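# Open the narrow cabinet's middle drawer fully, close others

## Task

Pull the middle drawer of the slim three-drawer cabinet fully open so it stays open by itself. Every other drawer in the room must end fully closed. No cabinet may be moved noticeably from its spot. The robot must not fall or be left leaning, or the task fails. Anything that stays right only because the robot is still holding or pressing it does not count.

## Robot and tools

ROBOT. A LinearBot: a base that can drive in any direction, with a column of about 1.75 m. A carriage rides 1.0 m up and down the column (lift_m) and holds two identical six-joint arms, each with a two-finger gripper. The arm bases sit roughly 0.57 m + lift_m above the floor, and carriage parts extend about 0.15 m below them. A hand reaches 0.78 m from its shoulder but only about 0.38 m below its arm base. A hand is about 0.16 m long and 0.1 m wide (0.14 m when open). Parked arm joints 1 to 6: 0, 0.05, 0.05, 1.45, 0, 0; parked, the robot spans about 0.95 m by 0.7 m. The wheel motors are weak (2 N m), so even light pushes trigger contact_stop. Cameras: carriage_camera is fixed on the carriage, facing forward and tilted about 20 degrees down; left_wrist_camera and right_wrist_camera look out beyond the fingertips. The carriage camera and parked fingertips rise up to about 0.45 m above the arm bases.

FRAMES. Base frame: origin on the floor below the base centre, x forward, y left, z up. left_hand and right_hand are reported in it as the point midway between the finger pads; quat_wxyz rotates base axes into hand axes (hand z runs along the fingers, fingers open along hand y; a hand pointing straight up with joints 1, 5, 6 at 0 reads 1, 0, 0, 0). Hand readings drift from the truth, more at long reach. The odometry frame is the base frame at the scene's start; base_odometry counts wheel turns, so slip shows as travel; heading is positive leftward, -3.142 to 3.142.

execute_actions. Arguments: actions (a list holding one action, or empty to just get state and images) and cameras (a list of carriage_camera, left_wrist_camera, right_wrist_camera, all; omitted, null or ["all"] gives every camera, [] gives none). An action may have base, joints, or both; they start together and may finish at different times; no action runs beyond 15 s. base holds exactly one relative command, measured from where the base last reported itself: translate_m (metres, forward positive, -2 to 2), strafe_m (metres, left positive, -2 to 2) or rotate_rad (radians, counter-clockwise positive, -6.3 to 6.3). joints is a map from joint name to an absolute target, one entry per joint, each arm named separately: lift_m 0 to 1 m; left_joint1_rad -2.617 to 3.054 (swing about vertical, 0 ahead, positive left); left_joint2_rad 0 to 3.141 (shoulder: 0 upper arm pointing back level, 1.57 vertical, 3.14 pointing forward level); left_joint3_rad 0 to 3.141 (elbow: 0 folded, 3.14 straight); left_joint4_rad -1.57 to 1.57 (wrist pitch, positive tips fingertips up); left_joint5_rad -1.57 to 1.57 (wrist yaw, positive swings fingertips to the right, opposite to joint 1); left_joint6_rad -2.094 to 2.094 (roll about the finger axis, positive clockwise seen from the forearm); left_gripper_m 0 to 0.093 m (gap between pads). right_ names take the same ranges. Done tolerances: lift 0.004, joints 1 0.02, 2 and 3 0.055, 4 0.04, 5 and 6 0.02, gripper 0.004. Arm joints move up to 1.8 rad/s (1 to 3) and 2.7 rad/s (4 to 6). Joints or base left out may keep pushing toward an earlier target without any status saying so. An unknown key or out-of-range number rejects the whole call and nothing moves. If a result reports a stop, later motion calls in that same reply are skipped.

wait: seconds, 0 to 10; commands nothing and returns state and images. zoom_image: camera plus region [x0, y0, x1, y1] in pixels from the image's top-left, at most 504 by 504, on a camera with a full image in the latest result. read_manual: section "licences", only licence text. finished_scene: scene, the current scene's number; irreversible, it waits for the robot to hold its last command and reports whether the goal was met. The simulation keeps running while you compose a reply; the robot holds the last command meanwhile.

RESULTS. base_status and joint_status: done (for the base, wheels turned the full amount even if slipping; a 1 to 2 mm move can stop short yet say done), off_target (resting away from target, may still push), contact_stop or time_out (target dropped, holding in place), not_followed (a self-collision check withheld that arm's targets; a joint command not followed line, often with cause, appears; the robot may retry those targets on later actions), limit_stop_at_motor_heat. on_its_own lists what the call did not command; held at is the held target, not the position. motor_effort is percent of maximum, positive toward higher values, peak in brackets; readings carry fixed bias up to a few points plus half the value, plus noise. Lift effort grows with load; if it keeps dropping while lowering, a hand rests on something. drive_wheels clearly above its free-move level at rest means the base is still pressing. Motor temperatures lists each arm's joints; MOTOR HOT from 75 °C; at 90 °C an OVER-TEMPERATURE FAULT pauses that arm 10 s (then that threshold is off for 5 minutes); at 100 °C the arm goes limp and drops. Stretched arms heat quickly even empty. ARM HIT means an arm struck the robot hard.

AVOID. Tipping: worst with the carriage high, arms extended, loads held, pulling, or abrupt drive stops; about 1.5 kg per hand with both arms forward can topple it; no reading shows a lean, only images. After an obstacle stops a drive, back off about 0.2 m the way you came (or turn back), again if still pressed; such a retreat may itself stop falsely, so repeat it. The base can roll under a table edge and the column hit it; reversing into one can tip the robot. Contact stops come late; the base may roll about 0.3 m after an arm touches. Arms and grippers have no contact stop: blocked arms keep pressing and snap to target when freed. Never let the arms strike or press each other hard; to untangle, move only the withheld arm clear first, then the other in a later action. A level hand sags 10 to 17 cm under 1 kg; gripper force is about 45 to 60 N per pad. Avoid drops, slams, hard hits and heavy shoves, and don't drag cabinets.

Each tool is called after "Emit:" by a JSON object that holds its "op" and its "data", one argument or row to a line.

## Session

Emit:
{"op": "execute_actions", "data": {
  "actions": []
}}

Scene clock: 0.00 s.
Motor temperatures (°C, as the motors report them): left_arm=[31 32 31 34 31 33] | right_arm=[30 31 31 31 33 32]
base_odometry: x=+0.000 y=+0.000 heading=+0.000 (m, m, rad; odometry frame)
base_status: not commanded
joint_positions: lift_m=+0.297 left_joint1_rad=+0.001 left_joint2_rad=+0.046 left_joint3_rad=+0.033 left_joint4_rad=+1.457 left_joint5_rad=+0.022 left_joint6_rad=-0.040 left_gripper_m=+0.094 right_joint1_rad=+0.007 right_joint2_rad=+0.051 right_joint3_rad=+0.046 right_joint4_rad=+1.447 right_joint5_rad=-0.031 right_joint6_rad=-0.011 right_gripper_m=+0.094
joint_status: not commanded
motor_effort: lift_m=+15 drive_wheels=+0 (%)
left_hand: x=+0.3021 y=+0.3151 z=+1.3113 quat_wxyz=(+0.998, +0.010, +0.064, -0.020) (m; base frame)
right_hand: x=+0.3021 y=-0.3133 z=+1.3145 quat_wxyz=(+0.998, -0.016, +0.064, -0.001) (m; base frame)
pictures: carriage_camera, left_wrist_camera, right_wrist_camera
Images, in order (width x height): carriage_camera 504x504, left_wrist_camera 504x504, right_wrist_camera 504x504.

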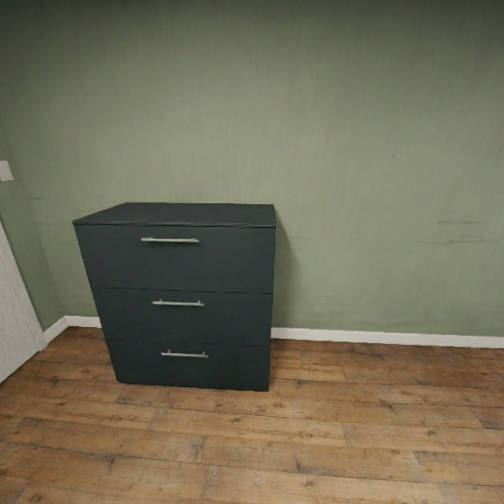

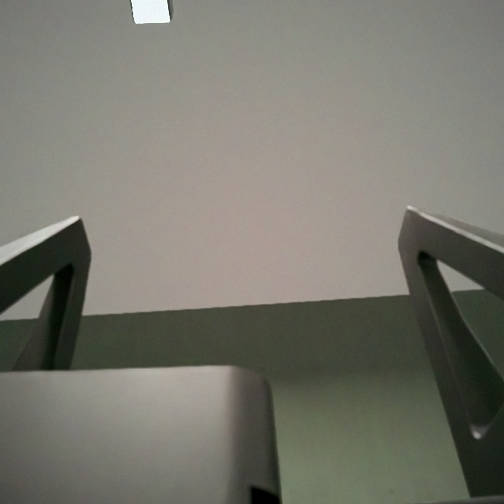

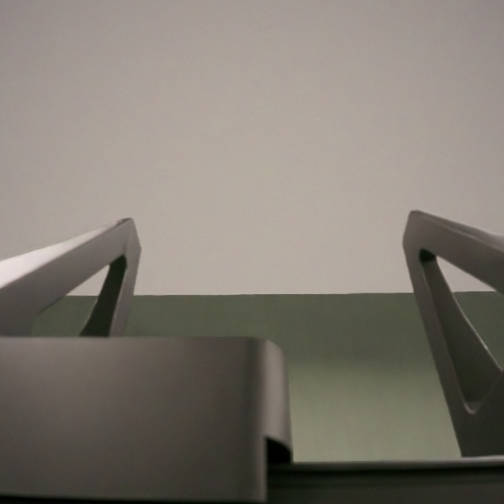

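Emit:
{"op": "execute_actions", "data": {
  "actions": [
    {"joints":{"right_joint4_rad":0.0,"right_joint5_rad":1.5,"left_joint4_rad":0.0,"left_joint5_rad":-1.5}}
  ]
}}

Scene clock: 7.80 s.
Motor temperatures (°C, as the motors report them): left_arm=[31 32 32 34 31 33] | right_arm=[30 32 33 31 33 32]
base_odometry: x=+0.000 y=+0.000 heading=+0.000 (m, m, rad; odometry frame)
base_status: not commanded
joint_positions: lift_m=+0.297 left_joint1_rad=+0.001 left_joint2_rad=+0.046 left_joint3_rad=+0.033 left_joint4_rad=+0.011 left_joint5_rad=-1.494 left_joint6_rad=-0.040 left_gripper_m=+0.094 right_joint1_rad=+0.007 right_joint2_rad=+0.051 right_joint3_rad=+0.046 right_joint4_rad=+0.004 right_joint5_rad=+1.492 right_joint6_rad=-0.011 right_gripper_m=+0.094
joint_status: all done
motor_effort: lift_m=+17(14) drive_wheels=+0(1) (%)
left_hand: x=+0.3580 y=+0.4903 z=+1.0673 quat_wxyz=(+0.528, -0.491, +0.509, +0.471) (m; base frame)
right_hand: x=+0.3594 y=-0.4895 z=+1.0706 quat_wxyz=(+0.518, +0.475, +0.524, -0.481) (m; base frame)
pictures: carriage_camera, left_wrist_camera, right_wrist_camera
Images, in order (width x height): carriage_camera 504x504, left_wrist_camera 504x504, right_wrist_camera 504x504.

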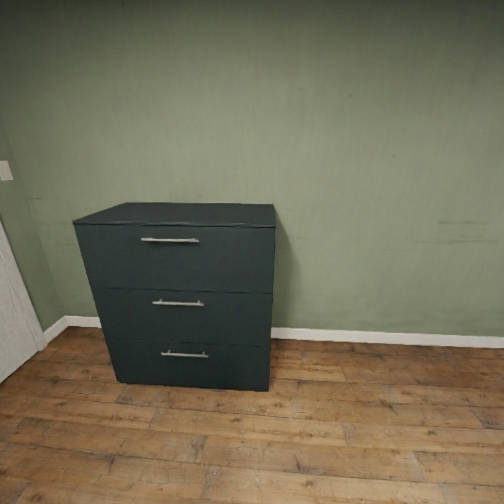

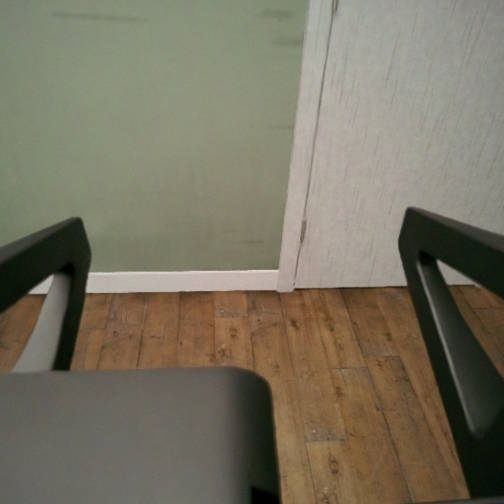

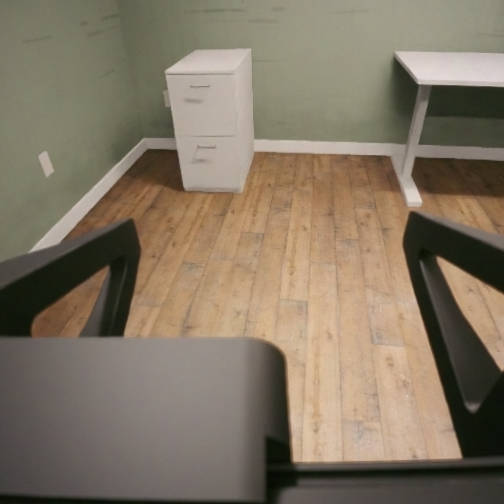

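Emit:
{"op": "execute_actions", "data": {
  "actions": [
    {"base":{"rotate_rad":-1.9}}
  ]
}}

Scene clock: 13.23 s.
Motor temperatures (°C, as the motors report them): left_arm=[31 32 33 35 31 33] | right_arm=[30 32 34 32 33 32]
base_odometry: x=+0.000 y=+0.000 heading=-1.899 (m, m, rad; odometry frame)
base_status: done
joint_positions: lift_m=+0.297 left_joint1_rad=+0.001 left_joint2_rad=+0.046 left_joint3_rad=+0.033 left_joint4_rad=+0.011 left_joint5_rad=-1.494 left_joint6_rad=-0.040 left_gripper_m=+0.094 right_joint1_rad=+0.007 right_joint2_rad=+0.051 right_joint3_rad=+0.046 right_joint4_rad=+0.004 right_joint5_rad=+1.492 right_joint6_rad=-0.011 right_gripper_m=+0.094
joint_status: not commanded
motor_effort: lift_m=+16(17) drive_wheels=+10(31) (%)
left_hand: x=+0.3580 y=+0.4903 z=+1.0673 quat_wxyz=(+0.528, -0.491, +0.509, +0.471) (m; base frame)
right_hand: x=+0.3594 y=-0.4895 z=+1.0706 quat_wxyz=(+0.518, +0.475, +0.524, -0.481) (m; base frame)
pictures: carriage_camera, left_wrist_camera, right_wrist_camera
Images, in order (width x height): carriage_camera 504x504, left_wrist_camera 504x504, right_wrist_camera 504x504.

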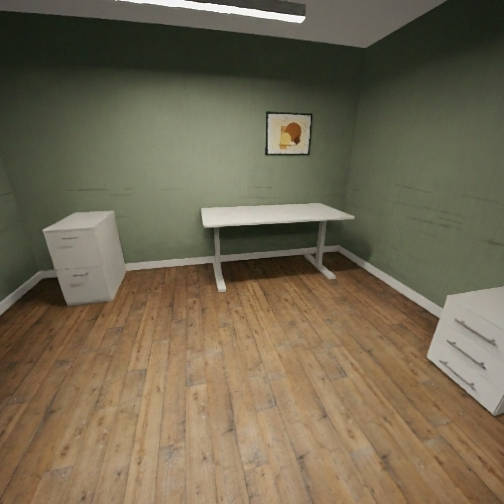

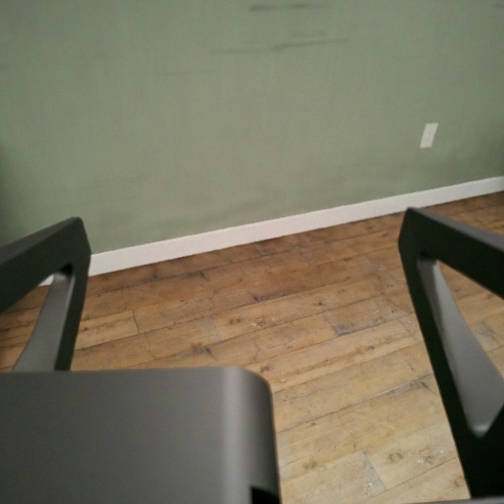

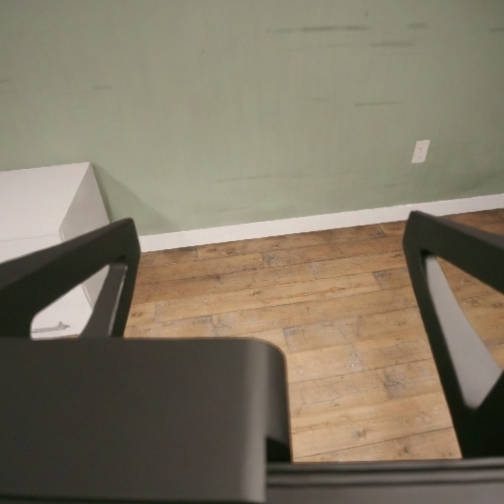

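Emit:
{"op": "zoom_image", "data": {
  "camera": "carriage_camera",
  "region": [20, 190, 150, 320]
}}

Emit:
{"op": "execute_actions", "data": {
  "actions": [
    {"base":{"rotate_rad":-1.27},"joints":{"lift_m":0.0}}
  ]
}}

Region (20, 190, 150, 320) of carriage_camera's 504x504 image, scaled by 3.877, with more detail than that image has.

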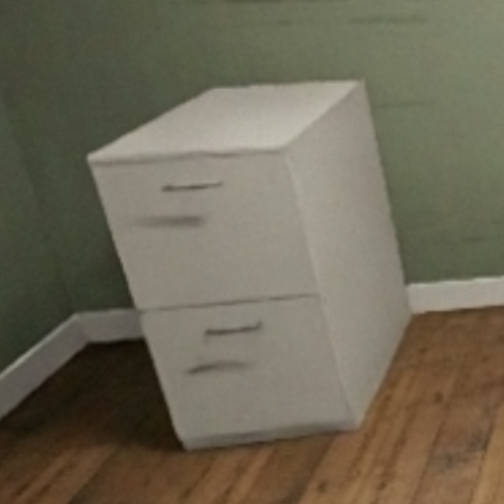

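Scene clock: 20.17 s.
Motor temperatures (°C, as the motors report them): left_arm=[31 33 35 37 31 33] | right_arm=[30 32 35 33 33 32]
base_odometry: x=+0.000 y=+0.000 heading=+3.115 (m, m, rad; odometry frame)
base_status: done
joint_positions: lift_m=+0.000 left_joint1_rad=+0.001 left_joint2_rad=+0.046 left_joint3_rad=+0.033 left_joint4_rad=+0.003 left_joint5_rad=-1.496 left_joint6_rad=-0.040 left_gripper_m=+0.094 right_joint1_rad=+0.007 right_joint2_rad=+0.051 right_joint3_rad=+0.046 right_joint4_rad=-0.005 right_joint5_rad=+1.493 right_joint6_rad=-0.011 right_gripper_m=+0.094
joint_status: all done
motor_effort: lift_m=+15(20) drive_wheels=+10(29) (%)
left_hand: x=+0.3577 y=+0.4903 z=+0.7694 quat_wxyz=(+0.525, -0.489, +0.511, +0.473) (m; base frame)
right_hand: x=+0.3591 y=-0.4896 z=+0.7726 quat_wxyz=(+0.515, +0.473, +0.526, -0.484) (m; base frame)
pictures: carriage_camera, left_wrist_camera, right_wrist_camera
Images, in order (width x height): carriage_camera 504x504, left_wrist_camera 504x504, right_wrist_camera 504x504.

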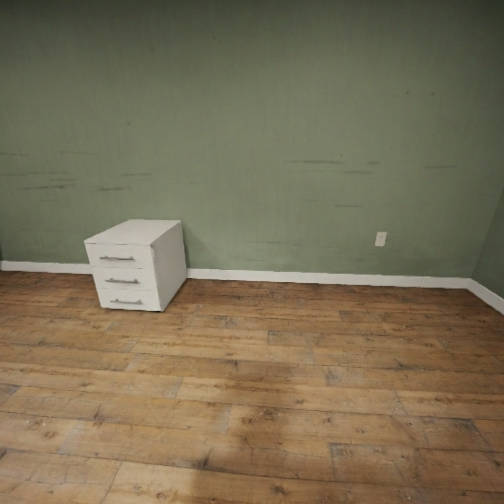

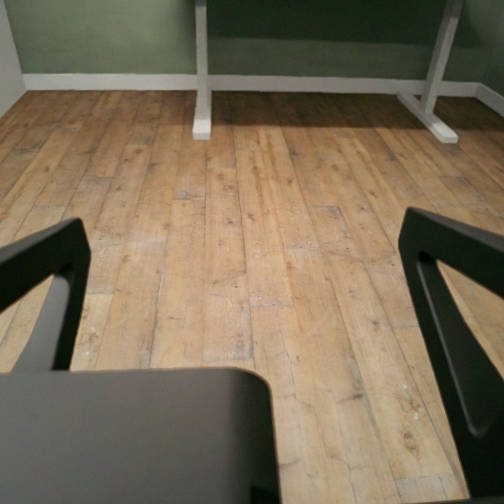

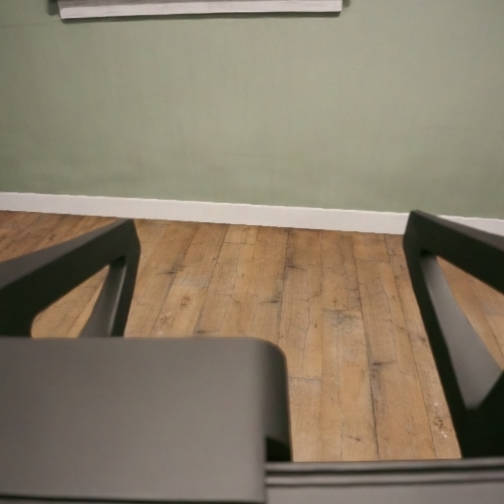

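Emit:
{"op": "execute_actions", "data": {
  "actions": [
    {"base":{"rotate_rad":-0.085},"joints":{"right_joint4_rad":1.45,"right_joint5_rad":0,"left_joint5_rad":0}}
  ],
  "cameras": []
}}

Emit:
{"op": "execute_actions", "data": {
  "actions": [
    {"base":{"strafe_m":0.72}}
  ],
  "cameras": ["carriage_camera"]
}}

Emit:
{"op": "execute_actions", "data": {
  "actions": [
    {"base":{"translate_m":0.5}}
  ]
}}

Scene clock: 43.97 s.
Motor temperatures (°C, as the motors report them): left_arm=[31 33 38 39 31 33] | right_arm=[30 32 38 34 33 32]
base_odometry: x=+0.000 y=+0.000 heading=+3.032 (m, m, rad; odometry frame)
base_status: done
joint_positions: lift_m=+0.000 left_joint1_rad=+0.001 left_joint2_rad=+0.046 left_joint3_rad=+0.033 left_joint4_rad=+0.003 left_joint5_rad=-0.005 left_joint6_rad=-0.040 left_gripper_m=+0.094 right_joint1_rad=+0.007 right_joint2_rad=+0.051 right_joint3_rad=+0.046 right_joint4_rad=+1.443 right_joint5_rad=+0.008 right_joint6_rad=-0.011 right_gripper_m=+0.094
joint_status: all done
motor_effort: lift_m=+16(19) drive_wheels=+12(30) (%)
left_hand: x=+0.5169 y=+0.3200 z=+0.7679 quat_wxyz=(+0.704, -0.017, +0.710, -0.012) (m; base frame)
right_hand: x=+0.3031 y=-0.3200 z=+1.0172 quat_wxyz=(+0.998, +0.004, +0.066, -0.002) (m; base frame)
pictures: none
No camera images: the call's "cameras" was empty. Leave "cameras" out to get every camera's image.

Scene clock: 47.77 s.
Motor temperatures (°C, as the motors report them): left_arm=[31 33 38 40 31 33] | right_arm=[30 32 38 33 33 32]
base_odometry: x=-0.080 y=-0.716 heading=+3.031 (m, m, rad; odometry frame)
base_status: done
joint_positions: lift_m=+0.000 left_joint1_rad=+0.001 left_joint2_rad=+0.046 left_joint3_rad=+0.033 left_joint4_rad=+0.003 left_joint5_rad=-0.005 left_joint6_rad=-0.040 left_gripper_m=+0.094 right_joint1_rad=+0.007 right_joint2_rad=+0.051 right_joint3_rad=+0.046 right_joint4_rad=+1.443 right_joint5_rad=+0.008 right_joint6_rad=-0.011 right_gripper_m=+0.094
joint_status: not commanded
motor_effort: lift_m=+17(20) drive_wheels=-6(30) (%)
left_hand: x=+0.5169 y=+0.3199 z=+0.7679 quat_wxyz=(+0.704, -0.016, +0.710, -0.012) (m; base frame)
right_hand: x=+0.3031 y=-0.3199 z=+1.0172 quat_wxyz=(+0.998, +0.003, +0.066, -0.002) (m; base frame)
pictures: carriage_camera
Images, in order (width x height): carriage_camera 504x504.

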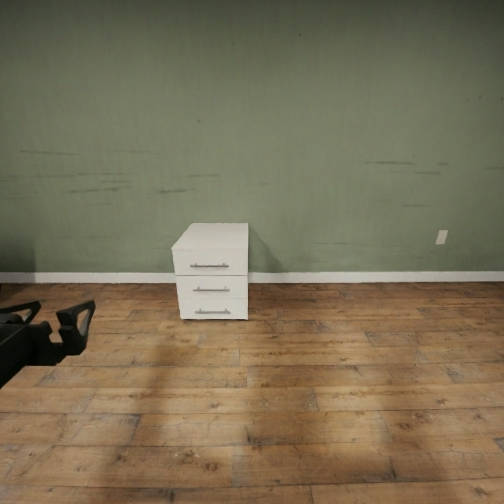

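Scene clock: 50.87 s.
Motor temperatures (°C, as the motors report them): left_arm=[31 33 39 41 31 33] | right_arm=[30 32 38 33 33 32]
base_odometry: x=-0.577 y=-0.661 heading=+3.031 (m, m, rad; odometry frame)
base_status: done
joint_positions: lift_m=+0.000 left_joint1_rad=+0.001 left_joint2_rad=+0.046 left_joint3_rad=+0.033 left_joint4_rad=+0.003 left_joint5_rad=-0.004 left_joint6_rad=-0.040 left_gripper_m=+0.094 right_joint1_rad=+0.007 right_joint2_rad=+0.051 right_joint3_rad=+0.046 right_joint4_rad=+1.446 right_joint5_rad=+0.008 right_joint6_rad=-0.011 right_gripper_m=+0.094
joint_status: not commanded
motor_effort: lift_m=+15(17) drive_wheels=-6(27) (%)
left_hand: x=+0.5169 y=+0.3198 z=+0.7679 quat_wxyz=(+0.704, -0.016, +0.710, -0.012) (m; base frame)
right_hand: x=+0.3024 y=-0.3199 z=+1.0173 quat_wxyz=(+0.998, +0.003, +0.065, -0.002) (m; base frame)
pictures: carriage_camera, left_wrist_camera, right_wrist_camera
Images, in order (width x height): carriage_camera 504x504, left_wrist_camera 504x504, right_wrist_camera 504x504.

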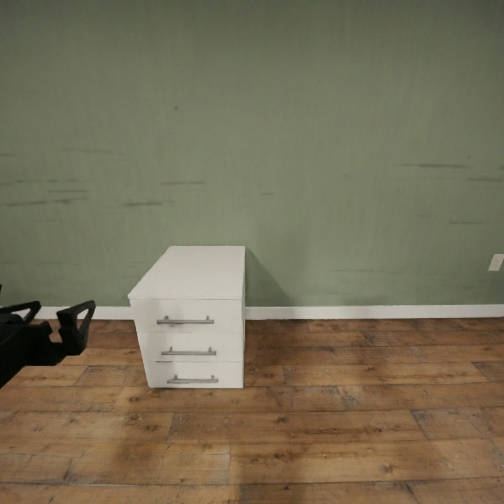

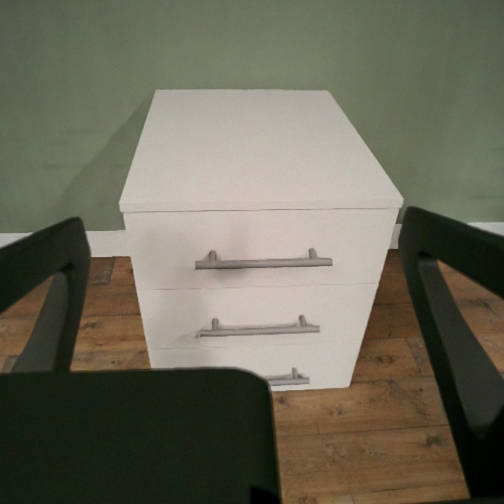

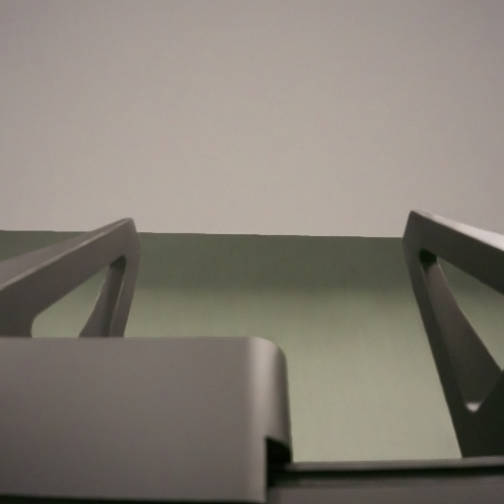

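Emit:
{"op": "execute_actions", "data": {
  "actions": [
    {"base":{"strafe_m":-0.05},"joints":{"left_joint2_rad":3.14,"left_joint3_rad":1.34,"left_joint4_rad":0.96,"left_joint6_rad":1.57,"left_gripper_m":0.05}}
  ],
  "cameras": ["carriage_camera","left_wrist_camera"]
}}

Emit:
{"op": "execute_actions", "data": {
  "actions": [
    {"base":{"translate_m":0.14}}
  ],
  "cameras": ["carriage_camera","left_wrist_camera"]
}}

Scene clock: 67.67 s.
Motor temperatures (°C, as the motors report them): left_arm=[31 34 41 44 31 33] | right_arm=[30 33 38 32 33 32]
base_odometry: x=-0.572 y=-0.611 heading=+3.032 (m, m, rad; odometry frame)
base_status: done
joint_positions: lift_m=+0.000 left_joint1_rad=+0.001 left_joint2_rad=+3.134 left_joint3_rad=+1.343 left_joint4_rad=+0.955 left_joint5_rad=-0.004 left_joint6_rad=+1.566 left_gripper_m=+0.050 right_joint1_rad=+0.007 right_joint2_rad=+0.051 right_joint3_rad=+0.046 right_joint4_rad=+1.446 right_joint5_rad=+0.007 right_joint6_rad=-0.011 right_gripper_m=+0.094
joint_status: all done
motor_effort: lift_m=+16(16) drive_wheels=-2(24) (%)
left_hand: x=+0.7228 y=+0.3200 z=+0.2686 quat_wxyz=(+0.253, +0.657, +0.662, +0.255) (m; base frame)
right_hand: x=+0.3023 y=-0.3197 z=+1.0173 quat_wxyz=(+0.998, +0.003, +0.065, -0.002) (m; base frame)
pictures: carriage_camera, left_wrist_camera
Images, in order (width x height): carriage_camera 504x504, left_wrist_camera 504x504.

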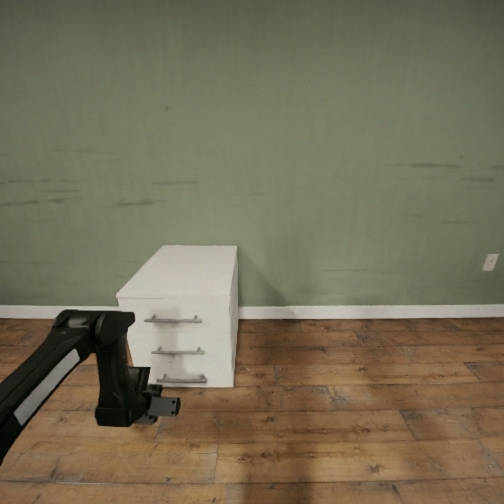

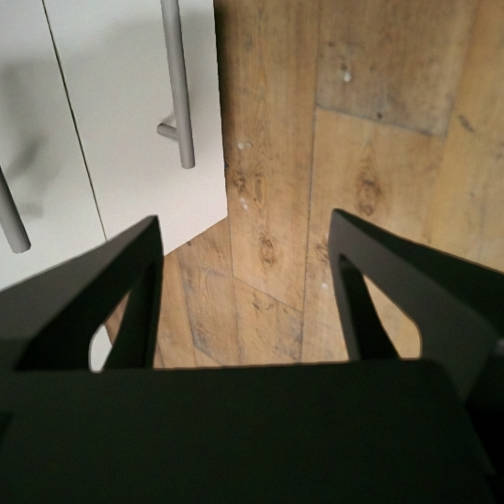

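Scene clock: 69.57 s.
Motor temperatures (°C, as the motors report them): left_arm=[31 35 40 44 31 33] | right_arm=[30 33 38 32 33 32]
base_odometry: x=-0.711 y=-0.595 heading=+3.031 (m, m, rad; odometry frame)
base_status: done
joint_positions: lift_m=+0.000 left_joint1_rad=+0.001 left_joint2_rad=+3.134 left_joint3_rad=+1.343 left_joint4_rad=+0.958 left_joint5_rad=-0.004 left_joint6_rad=+1.566 left_gripper_m=+0.050 right_joint1_rad=+0.007 right_joint2_rad=+0.051 right_joint3_rad=+0.046 right_joint4_rad=+1.446 right_joint5_rad=+0.007 right_joint6_rad=-0.011 right_gripper_m=+0.094
joint_status: not commanded
motor_effort: lift_m=+16(16) drive_wheels=-6(24) (%)
left_hand: x=+0.7232 y=+0.3200 z=+0.2690 quat_wxyz=(+0.254, +0.657, +0.662, +0.256) (m; base frame)
right_hand: x=+0.3023 y=-0.3197 z=+1.0173 quat_wxyz=(+0.998, +0.003, +0.065, -0.002) (m; base frame)
pictures: carriage_camera, left_wrist_camera
Images, in order (width x height): carriage_camera 504x504, left_wrist_camera 504x504.

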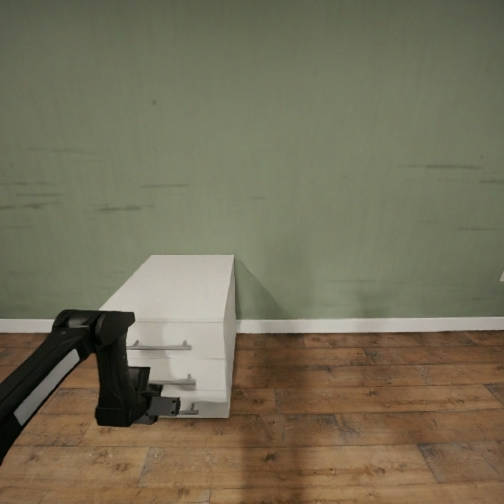

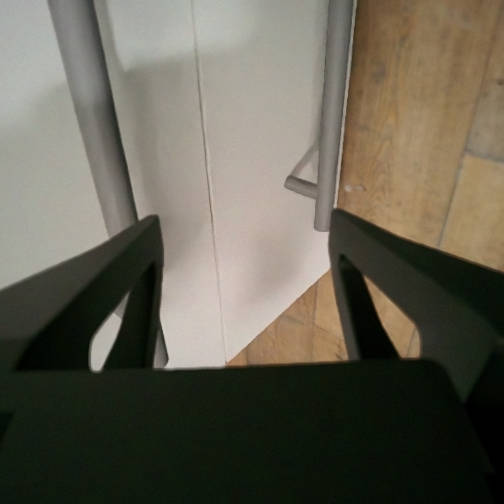

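Emit:
{"op": "execute_actions", "data": {
  "actions": [
    {"joints":{"lift_m":0.018}}
  ],
  "cameras": []
}}

Emit:
{"op": "execute_actions", "data": {
  "actions": [
    {"base":{"translate_m":0.048}}
  ],
  "cameras": ["left_wrist_camera"]
}}

Emit:
{"op": "execute_actions", "data": {
  "actions": [
    {"joints":{"lift_m":0.0}}
  ],
  "cameras": ["carriage_camera","left_wrist_camera"]
}}

Scene clock: 84.90 s.
Motor temperatures (°C, as the motors report them): left_arm=[31 42 38 44 31 33] | right_arm=[30 33 38 32 33 32]
base_odometry: x=-0.711 y=-0.596 heading=+3.031 (m, m, rad; odometry frame)
base_status: not commanded
joint_positions: lift_m=+0.018 left_joint1_rad=+0.001 left_joint2_rad=+3.132 left_joint3_rad=+1.343 left_joint4_rad=+0.966 left_joint5_rad=-0.004 left_joint6_rad=+1.566 left_gripper_m=+0.050 right_joint1_rad=+0.007 right_joint2_rad=+0.051 right_joint3_rad=+0.046 right_joint4_rad=+1.447 right_joint5_rad=+0.006 right_joint6_rad=-0.011 right_gripper_m=+0.094
joint_status: all done
motor_effort: lift_m=+15(21) drive_wheels=-3(5) (%)
left_hand: x=+0.7257 y=+0.3200 z=+0.2895 quat_wxyz=(+0.257, +0.656, +0.661, +0.259) (m; base frame)
right_hand: x=+0.3022 y=-0.3197 z=+1.0354 quat_wxyz=(+0.998, +0.003, +0.064, -0.002) (m; base frame)
pictures: none
No camera images: the call's "cameras" was empty. Leave "cameras" out to get every camera's image.

Scene clock: 86.17 s.
Motor temperatures (°C, as the motors report them): left_arm=[31 42 38 44 31 33] | right_arm=[30 33 38 32 33 32]
base_odometry: x=-0.759 y=-0.590 heading=+3.031 (m, m, rad; odometry frame)
base_status: done
joint_positions: lift_m=+0.018 left_joint1_rad=+0.001 left_joint2_rad=+3.132 left_joint3_rad=+1.343 left_joint4_rad=+0.966 left_joint5_rad=-0.003 left_joint6_rad=+1.566 left_gripper_m=+0.050 right_joint1_rad=+0.007 right_joint2_rad=+0.051 right_joint3_rad=+0.046 right_joint4_rad=+1.447 right_joint5_rad=+0.006 right_joint6_rad=-0.011 right_gripper_m=+0.094
joint_status: not commanded
motor_effort: lift_m=+19(16) drive_wheels=-4(27) (%)
left_hand: x=+0.7257 y=+0.3199 z=+0.2895 quat_wxyz=(+0.258, +0.656, +0.661, +0.259) (m; base frame)
right_hand: x=+0.3022 y=-0.3197 z=+1.0354 quat_wxyz=(+0.998, +0.003, +0.064, -0.002) (m; base frame)
pictures: left_wrist_camera
Images, in order (width x height): left_wrist_camera 504x504.

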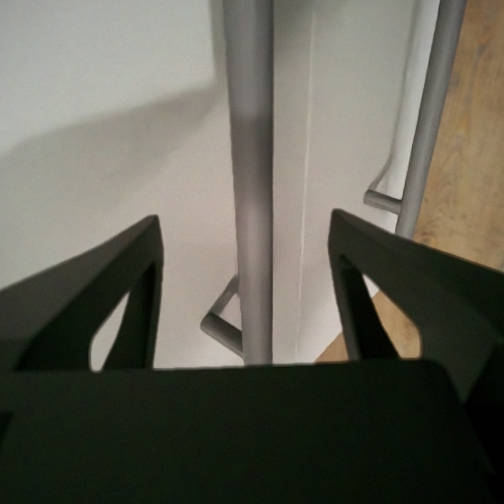

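Scene clock: 86.80 s.
Motor temperatures (°C, as the motors report them): left_arm=[31 42 38 44 31 33] | right_arm=[30 33 38 32 33 32]
base_odometry: x=-0.759 y=-0.590 heading=+3.031 (m, m, rad; odometry frame)
base_status: not commanded
joint_positions: lift_m=+0.000 left_joint1_rad=+0.001 left_joint2_rad=+3.135 left_joint3_rad=+1.343 left_joint4_rad=+0.964 left_joint5_rad=-0.003 left_joint6_rad=+1.566 left_gripper_m=+0.050 right_joint1_rad=+0.007 right_joint2_rad=+0.051 right_joint3_rad=+0.046 right_joint4_rad=+1.448 right_joint5_rad=+0.006 right_joint6_rad=-0.011 right_gripper_m=+0.094
joint_status: all done
motor_effort: lift_m=+14(18) drive_wheels=-3(4) (%)
left_hand: x=+0.7242 y=+0.3199 z=+0.2698 quat_wxyz=(+0.256, +0.656, +0.661, +0.257) (m; base frame)
right_hand: x=+0.3020 y=-0.3196 z=+1.0173 quat_wxyz=(+0.998, +0.002, +0.064, -0.002) (m; base frame)
pictures: carriage_camera, left_wrist_camera
Images, in order (width x height): carriage_camera 504x504, left_wrist_camera 504x504.

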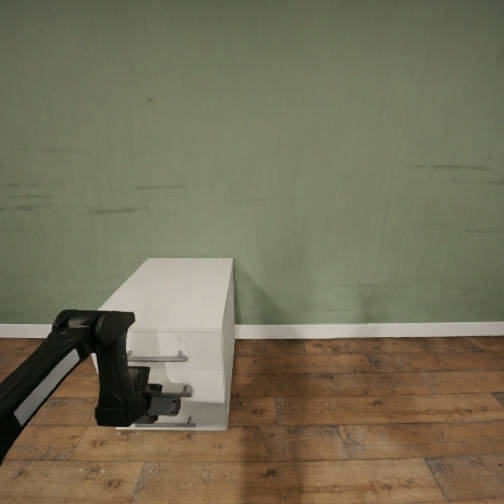

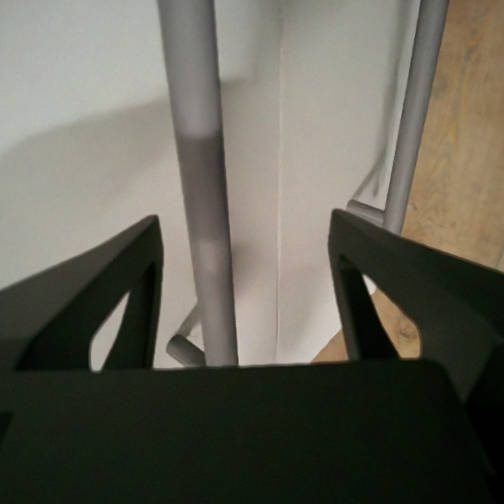

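Emit:
{"op": "execute_actions", "data": {
  "actions": [
    {"base":{"translate_m":0.02},"joints":{"left_joint4_rad":0.93,"left_gripper_m":0.04}}
  ],
  "cameras": ["left_wrist_camera"]
}}

Emit:
{"op": "execute_actions", "data": {
  "actions": [
    {"joints":{"left_gripper_m":0.0}}
  ],
  "cameras": ["left_wrist_camera"]
}}

Scene clock: 92.33 s.
Motor temperatures (°C, as the motors report them): left_arm=[31 44 38 44 31 33] | right_arm=[30 33 38 32 33 32]
base_odometry: x=-0.778 y=-0.588 heading=+3.030 (m, m, rad; odometry frame)
base_status: done
joint_positions: lift_m=+0.000 left_joint1_rad=+0.001 left_joint2_rad=+3.135 left_joint3_rad=+1.343 left_joint4_rad=+0.943 left_joint5_rad=-0.003 left_joint6_rad=+1.566 left_gripper_m=+0.040 right_joint1_rad=+0.007 right_joint2_rad=+0.051 right_joint3_rad=+0.046 right_joint4_rad=+1.448 right_joint5_rad=+0.006 right_joint6_rad=-0.011 right_gripper_m=+0.094
joint_status: all done
motor_effort: lift_m=+17(18) drive_wheels=-4(29) (%)
left_hand: x=+0.7202 y=+0.3198 z=+0.2662 quat_wxyz=(+0.249, +0.659, +0.664, +0.250) (m; base frame)
right_hand: x=+0.3019 y=-0.3196 z=+1.0173 quat_wxyz=(+0.998, +0.002, +0.064, -0.002) (m; base frame)
pictures: left_wrist_camera
Images, in order (width x height): left_wrist_camera 504x504.

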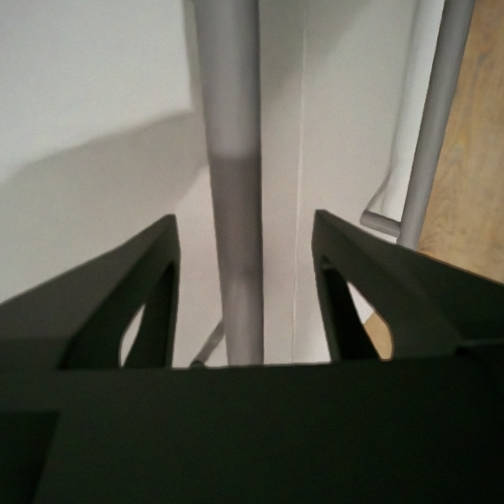

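Scene clock: 92.90 s.
Motor temperatures (°C, as the motors report them): left_arm=[31 44 37 44 31 33] | right_arm=[30 33 38 32 33 32]
base_odometry: x=-0.778 y=-0.588 heading=+3.030 (m, m, rad; odometry frame)
base_status: not commanded
joint_positions: lift_m=+0.000 left_joint1_rad=+0.001 left_joint2_rad=+3.135 left_joint3_rad=+1.343 left_joint4_rad=+0.950 left_joint5_rad=-0.003 left_joint6_rad=+1.563 left_gripper_m=+0.011 right_joint1_rad=+0.007 right_joint2_rad=+0.051 right_joint3_rad=+0.046 right_joint4_rad=+1.448 right_joint5_rad=+0.006 right_joint6_rad=-0.011 right_gripper_m=+0.094
joint_status: left_gripper_m off_target (ended at +0.011, target +0.000)
motor_effort: lift_m=+16(19) drive_wheels=-4(4) (%)
left_hand: x=+0.7216 y=+0.3198 z=+0.2674 quat_wxyz=(+0.252, +0.657, +0.664, +0.252) (m; base frame)
right_hand: x=+0.3019 y=-0.3196 z=+1.0173 quat_wxyz=(+0.998, +0.002, +0.064, -0.002) (m; base frame)
pictures: left_wrist_camera
Images, in order (width x height): left_wrist_camera 504x504.

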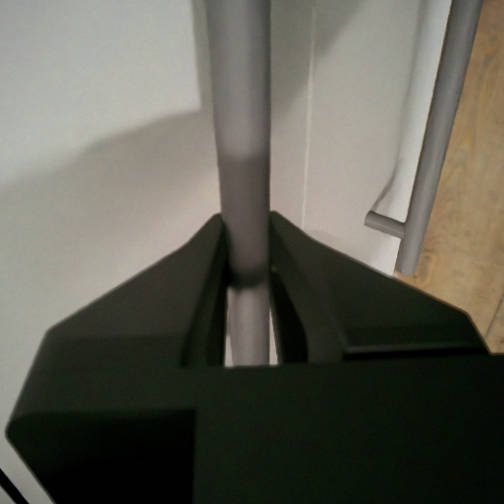

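Gripped. Pull.

Emit:
{"op": "execute_actions", "data": {
  "actions": [
    {"base":{"translate_m":-0.25}}
  ],
  "cameras": ["carriage_camera","left_wrist_camera"]
}}

Scene clock: 97.63 s.
Motor temperatures (°C, as the motors report them): left_arm=[31 46 37 44 31 33] | right_arm=[30 33 38 32 33 32]
base_odometry: x=-0.530 y=-0.615 heading=+3.029 (m, m, rad; odometry frame)
base_status: done
joint_positions: lift_m=+0.000 left_joint1_rad=-0.002 left_joint2_rad=+3.135 left_joint3_rad=+1.353 left_joint4_rad=+0.937 left_joint5_rad=+0.034 left_joint6_rad=+1.560 left_gripper_m=+0.011 right_joint1_rad=+0.007 right_joint2_rad=+0.051 right_joint3_rad=+0.046 right_joint4_rad=+1.448 right_joint5_rad=+0.004 right_joint6_rad=-0.011 right_gripper_m=+0.094
joint_status: not commanded
motor_effort: lift_m=+17(18) drive_wheels=-8(31) (%)
left_hand: x=+0.7233 y=+0.3119 z=+0.2669 quat_wxyz=(+0.264, +0.663, +0.659, +0.238) (m; base frame)
right_hand: x=+0.3019 y=-0.3192 z=+1.0173 quat_wxyz=(+0.998, +0.001, +0.064, -0.002) (m; base frame)
pictures: carriage_camera, left_wrist_camera
Images, in order (width x height): carriage_camera 504x504, left_wrist_camera 504x504.

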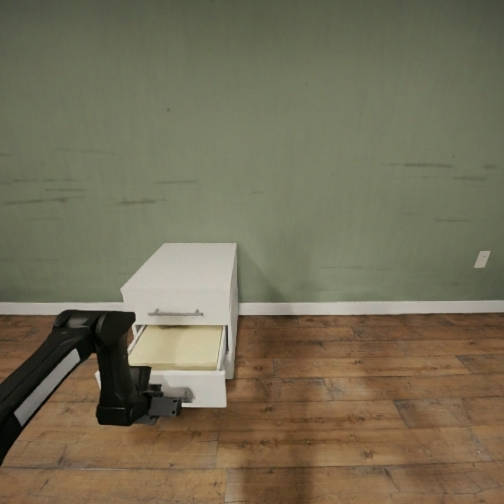

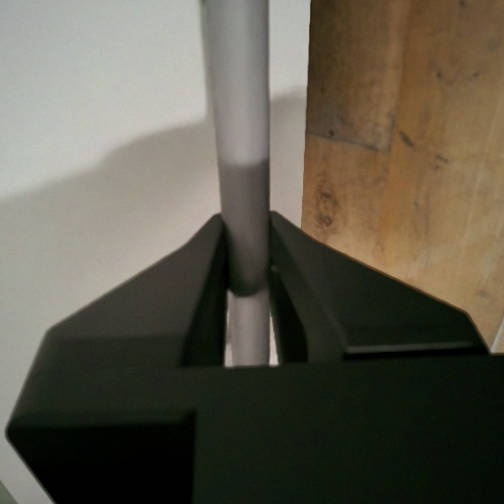

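Emit:
{"op": "execute_actions", "data": {
  "actions": [
    {"base":{"translate_m":-0.08}}
  ],
  "cameras": ["carriage_camera"]
}}

Scene clock: 101.07 s.
Motor temperatures (°C, as the motors report them): left_arm=[31 47 37 44 31 33] | right_arm=[30 33 38 32 33 32]
base_odometry: x=-0.450 y=-0.624 heading=+3.028 (m, m, rad; odometry frame)
base_status: done
joint_positions: lift_m=+0.000 left_joint1_rad=-0.007 left_joint2_rad=+3.135 left_joint3_rad=+1.349 left_joint4_rad=+0.940 left_joint5_rad=+0.037 left_joint6_rad=+1.559 left_gripper_m=+0.011 right_joint1_rad=+0.007 right_joint2_rad=+0.051 right_joint3_rad=+0.046 right_joint4_rad=+1.448 right_joint5_rad=+0.004 right_joint6_rad=-0.011 right_gripper_m=+0.094
joint_status: not commanded
motor_effort: lift_m=+13(19) drive_wheels=-8(33) (%)
left_hand: x=+0.7222 y=+0.3094 z=+0.2668 quat_wxyz=(+0.265, +0.664, +0.658, +0.236) (m; base frame)
right_hand: x=+0.3019 y=-0.3192 z=+1.0173 quat_wxyz=(+0.998, +0.001, +0.064, -0.002) (m; base frame)
pictures: carriage_camera
Images, in order (width x height): carriage_camera 504x504.

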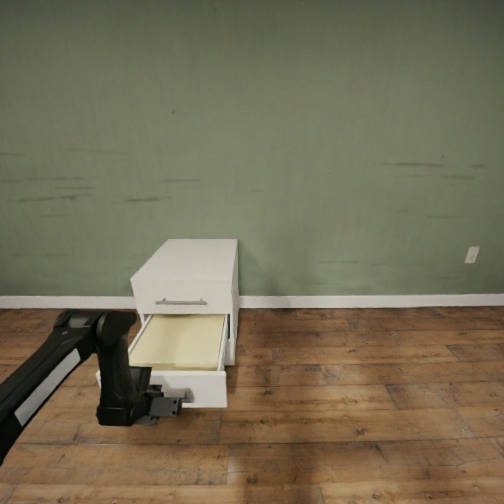

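Emit:
{"op": "execute_actions", "data": {
  "actions": [
    {"base":{"translate_m":-0.05}}
  ],
  "cameras": ["carriage_camera"]
}}

Scene clock: 106.33 s.
Motor temperatures (°C, as the motors report them): left_arm=[31 48 36 45 31 33] | right_arm=[30 33 38 32 33 32]
base_odometry: x=-0.401 y=-0.630 heading=+3.027 (m, m, rad; odometry frame)
base_status: done
joint_positions: lift_m=+0.000 left_joint1_rad=-0.005 left_joint2_rad=+3.145 left_joint3_rad=+1.399 left_joint4_rad=+0.920 left_joint5_rad=+0.002 left_joint6_rad=+1.558 left_gripper_m=+0.011 right_joint1_rad=+0.007 right_joint2_rad=+0.051 right_joint3_rad=+0.046 right_joint4_rad=+1.448 right_joint5_rad=+0.003 right_joint6_rad=-0.011 right_gripper_m=+0.094
joint_status: not commanded
motor_effort: lift_m=+20(20) drive_wheels=+9(32) (%)
left_hand: x=+0.7360 y=+0.3161 z=+0.2676 quat_wxyz=(+0.260, +0.656, +0.661, +0.254) (m; base frame)
right_hand: x=+0.3019 y=-0.3192 z=+1.0171 quat_wxyz=(+0.998, +0.001, +0.064, -0.002) (m; base frame)
pictures: carriage_camera
Images, in order (width x height): carriage_camera 504x504.

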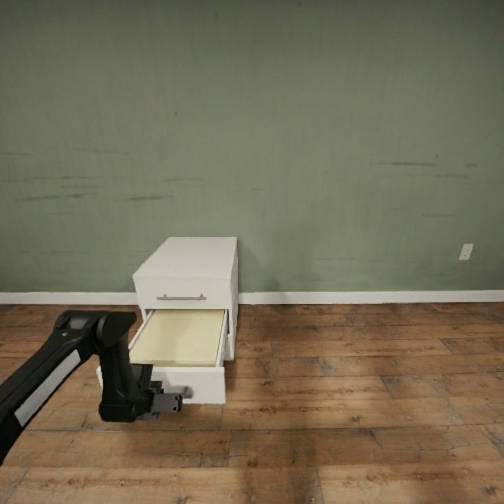

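Emit:
{"op": "zoom_image", "data": {
  "camera": "carriage_camera",
  "region": [110, 260, 260, 410]
}}

Emit:
{"op": "execute_actions", "data": {
  "actions": [
    {"base":{"translate_m":-0.015}}
  ],
  "cameras": ["carriage_camera","left_wrist_camera"]
}}

Region (110, 260, 260, 410) of carriage_camera's 504x504 image, scaled by 3.360, with more detail than that image has.

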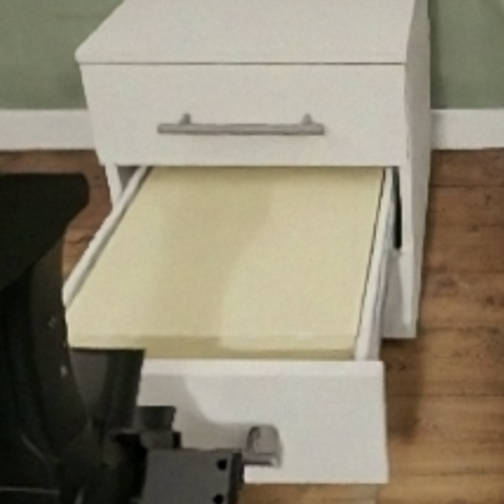

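Scene clock: 111.37 s.
Motor temperatures (°C, as the motors report them): left_arm=[31 50 36 45 31 33] | right_arm=[30 34 38 32 33 32]
base_odometry: x=-0.386 y=-0.632 heading=+3.027 (m, m, rad; odometry frame)
base_status: done
joint_positions: lift_m=+0.000 left_joint1_rad=-0.005 left_joint2_rad=+3.145 left_joint3_rad=+1.399 left_joint4_rad=+0.922 left_joint5_rad=-0.003 left_joint6_rad=+1.558 left_gripper_m=+0.011 right_joint1_rad=+0.007 right_joint2_rad=+0.051 right_joint3_rad=+0.046 right_joint4_rad=+1.448 right_joint5_rad=+0.003 right_joint6_rad=-0.011 right_gripper_m=+0.094
joint_status: not commanded
motor_effort: lift_m=+19(17) drive_wheels=+7(43) (%)
left_hand: x=+0.7361 y=+0.3171 z=+0.2677 quat_wxyz=(+0.259, +0.655, +0.662, +0.256) (m; base frame)
right_hand: x=+0.3019 y=-0.3192 z=+1.0171 quat_wxyz=(+0.998, +0.001, +0.064, -0.002) (m; base frame)
pictures: carriage_camera, left_wrist_camera
Images, in order (width x height): carriage_camera 504x504, left_wrist_camera 504x504.

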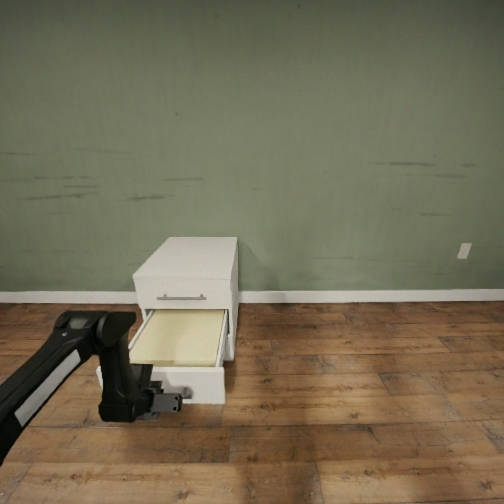

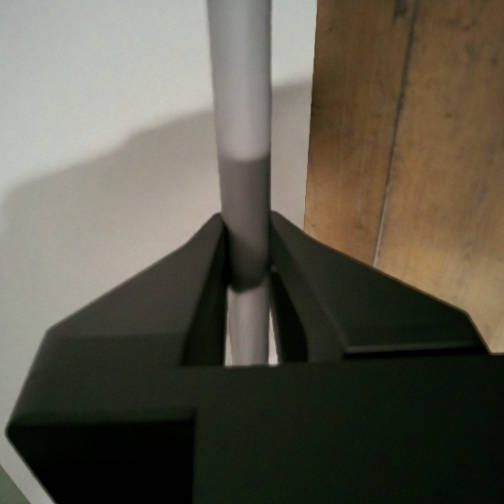

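Emit:
{"op": "execute_actions", "data": {
  "actions": [
    {"joints":{"left_gripper_m":0.05}}
  ],
  "cameras": ["left_wrist_camera"]
}}

Emit:
{"op": "execute_actions", "data": {
  "actions": [
    {"joints":{"lift_m":0.025}}
  ],
  "cameras": ["left_wrist_camera"]
}}

Scene clock: 116.87 s.
Motor temperatures (°C, as the motors report them): left_arm=[31 51 36 46 31 33] | right_arm=[30 34 38 32 33 32]
base_odometry: x=-0.386 y=-0.632 heading=+3.027 (m, m, rad; odometry frame)
base_status: not commanded
joint_positions: lift_m=+0.000 left_joint1_rad=-0.005 left_joint2_rad=+3.142 left_joint3_rad=+1.356 left_joint4_rad=+0.930 left_joint5_rad=-0.003 left_joint6_rad=+1.565 left_gripper_m=+0.050 right_joint1_rad=+0.007 right_joint2_rad=+0.051 right_joint3_rad=+0.046 right_joint4_rad=+1.448 right_joint5_rad=+0.003 right_joint6_rad=-0.011 right_gripper_m=+0.094
joint_status: all done
motor_effort: lift_m=+18(18) drive_wheels=+5(8) (%)
left_hand: x=+0.7204 y=+0.3171 z=+0.2633 quat_wxyz=(+0.248, +0.662, +0.663, +0.247) (m; base frame)
right_hand: x=+0.3019 y=-0.3192 z=+1.0173 quat_wxyz=(+0.998, +0.001, +0.064, -0.002) (m; base frame)
pictures: left_wrist_camera
Images, in order (width x height): left_wrist_camera 504x504.

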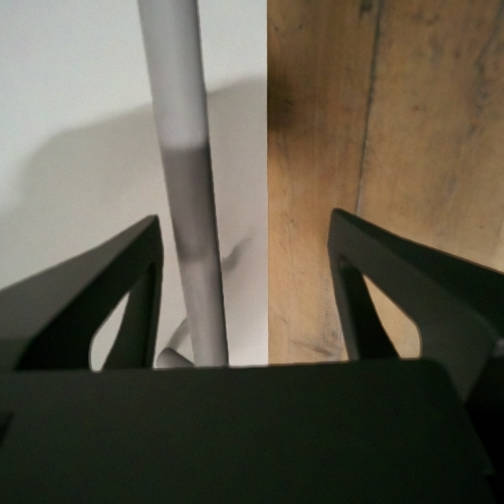

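Scene clock: 117.47 s.
Motor temperatures (°C, as the motors report them): left_arm=[31 51 36 46 31 33] | right_arm=[30 34 39 32 33 32]
base_odometry: x=-0.386 y=-0.632 heading=+3.027 (m, m, rad; odometry frame)
base_status: not commanded
joint_positions: lift_m=+0.025 left_joint1_rad=-0.005 left_joint2_rad=+3.138 left_joint3_rad=+1.355 left_joint4_rad=+0.935 left_joint5_rad=-0.003 left_joint6_rad=+1.565 left_gripper_m=+0.050 right_joint1_rad=+0.007 right_joint2_rad=+0.051 right_joint3_rad=+0.046 right_joint4_rad=+1.448 right_joint5_rad=+0.003 right_joint6_rad=-0.011 right_gripper_m=+0.094
joint_status: all done
motor_effort: lift_m=+11(20) drive_wheels=+4(5) (%)
left_hand: x=+0.7225 y=+0.3171 z=+0.2906 quat_wxyz=(+0.250, +0.661, +0.662, +0.250) (m; base frame)
right_hand: x=+0.3019 y=-0.3192 z=+1.0424 quat_wxyz=(+0.998, +0.001, +0.064, -0.002) (m; base frame)
pictures: left_wrist_camera
Images, in order (width x height): left_wrist_camera 504x504.

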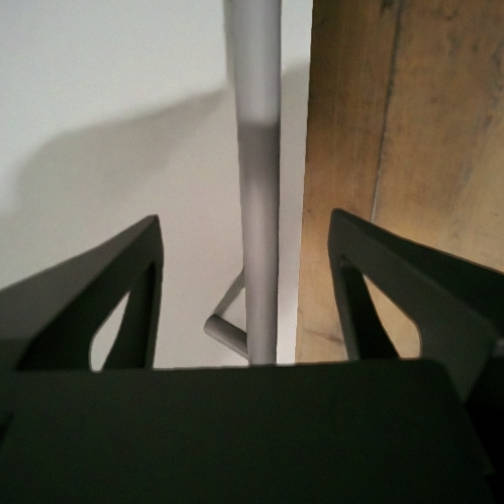

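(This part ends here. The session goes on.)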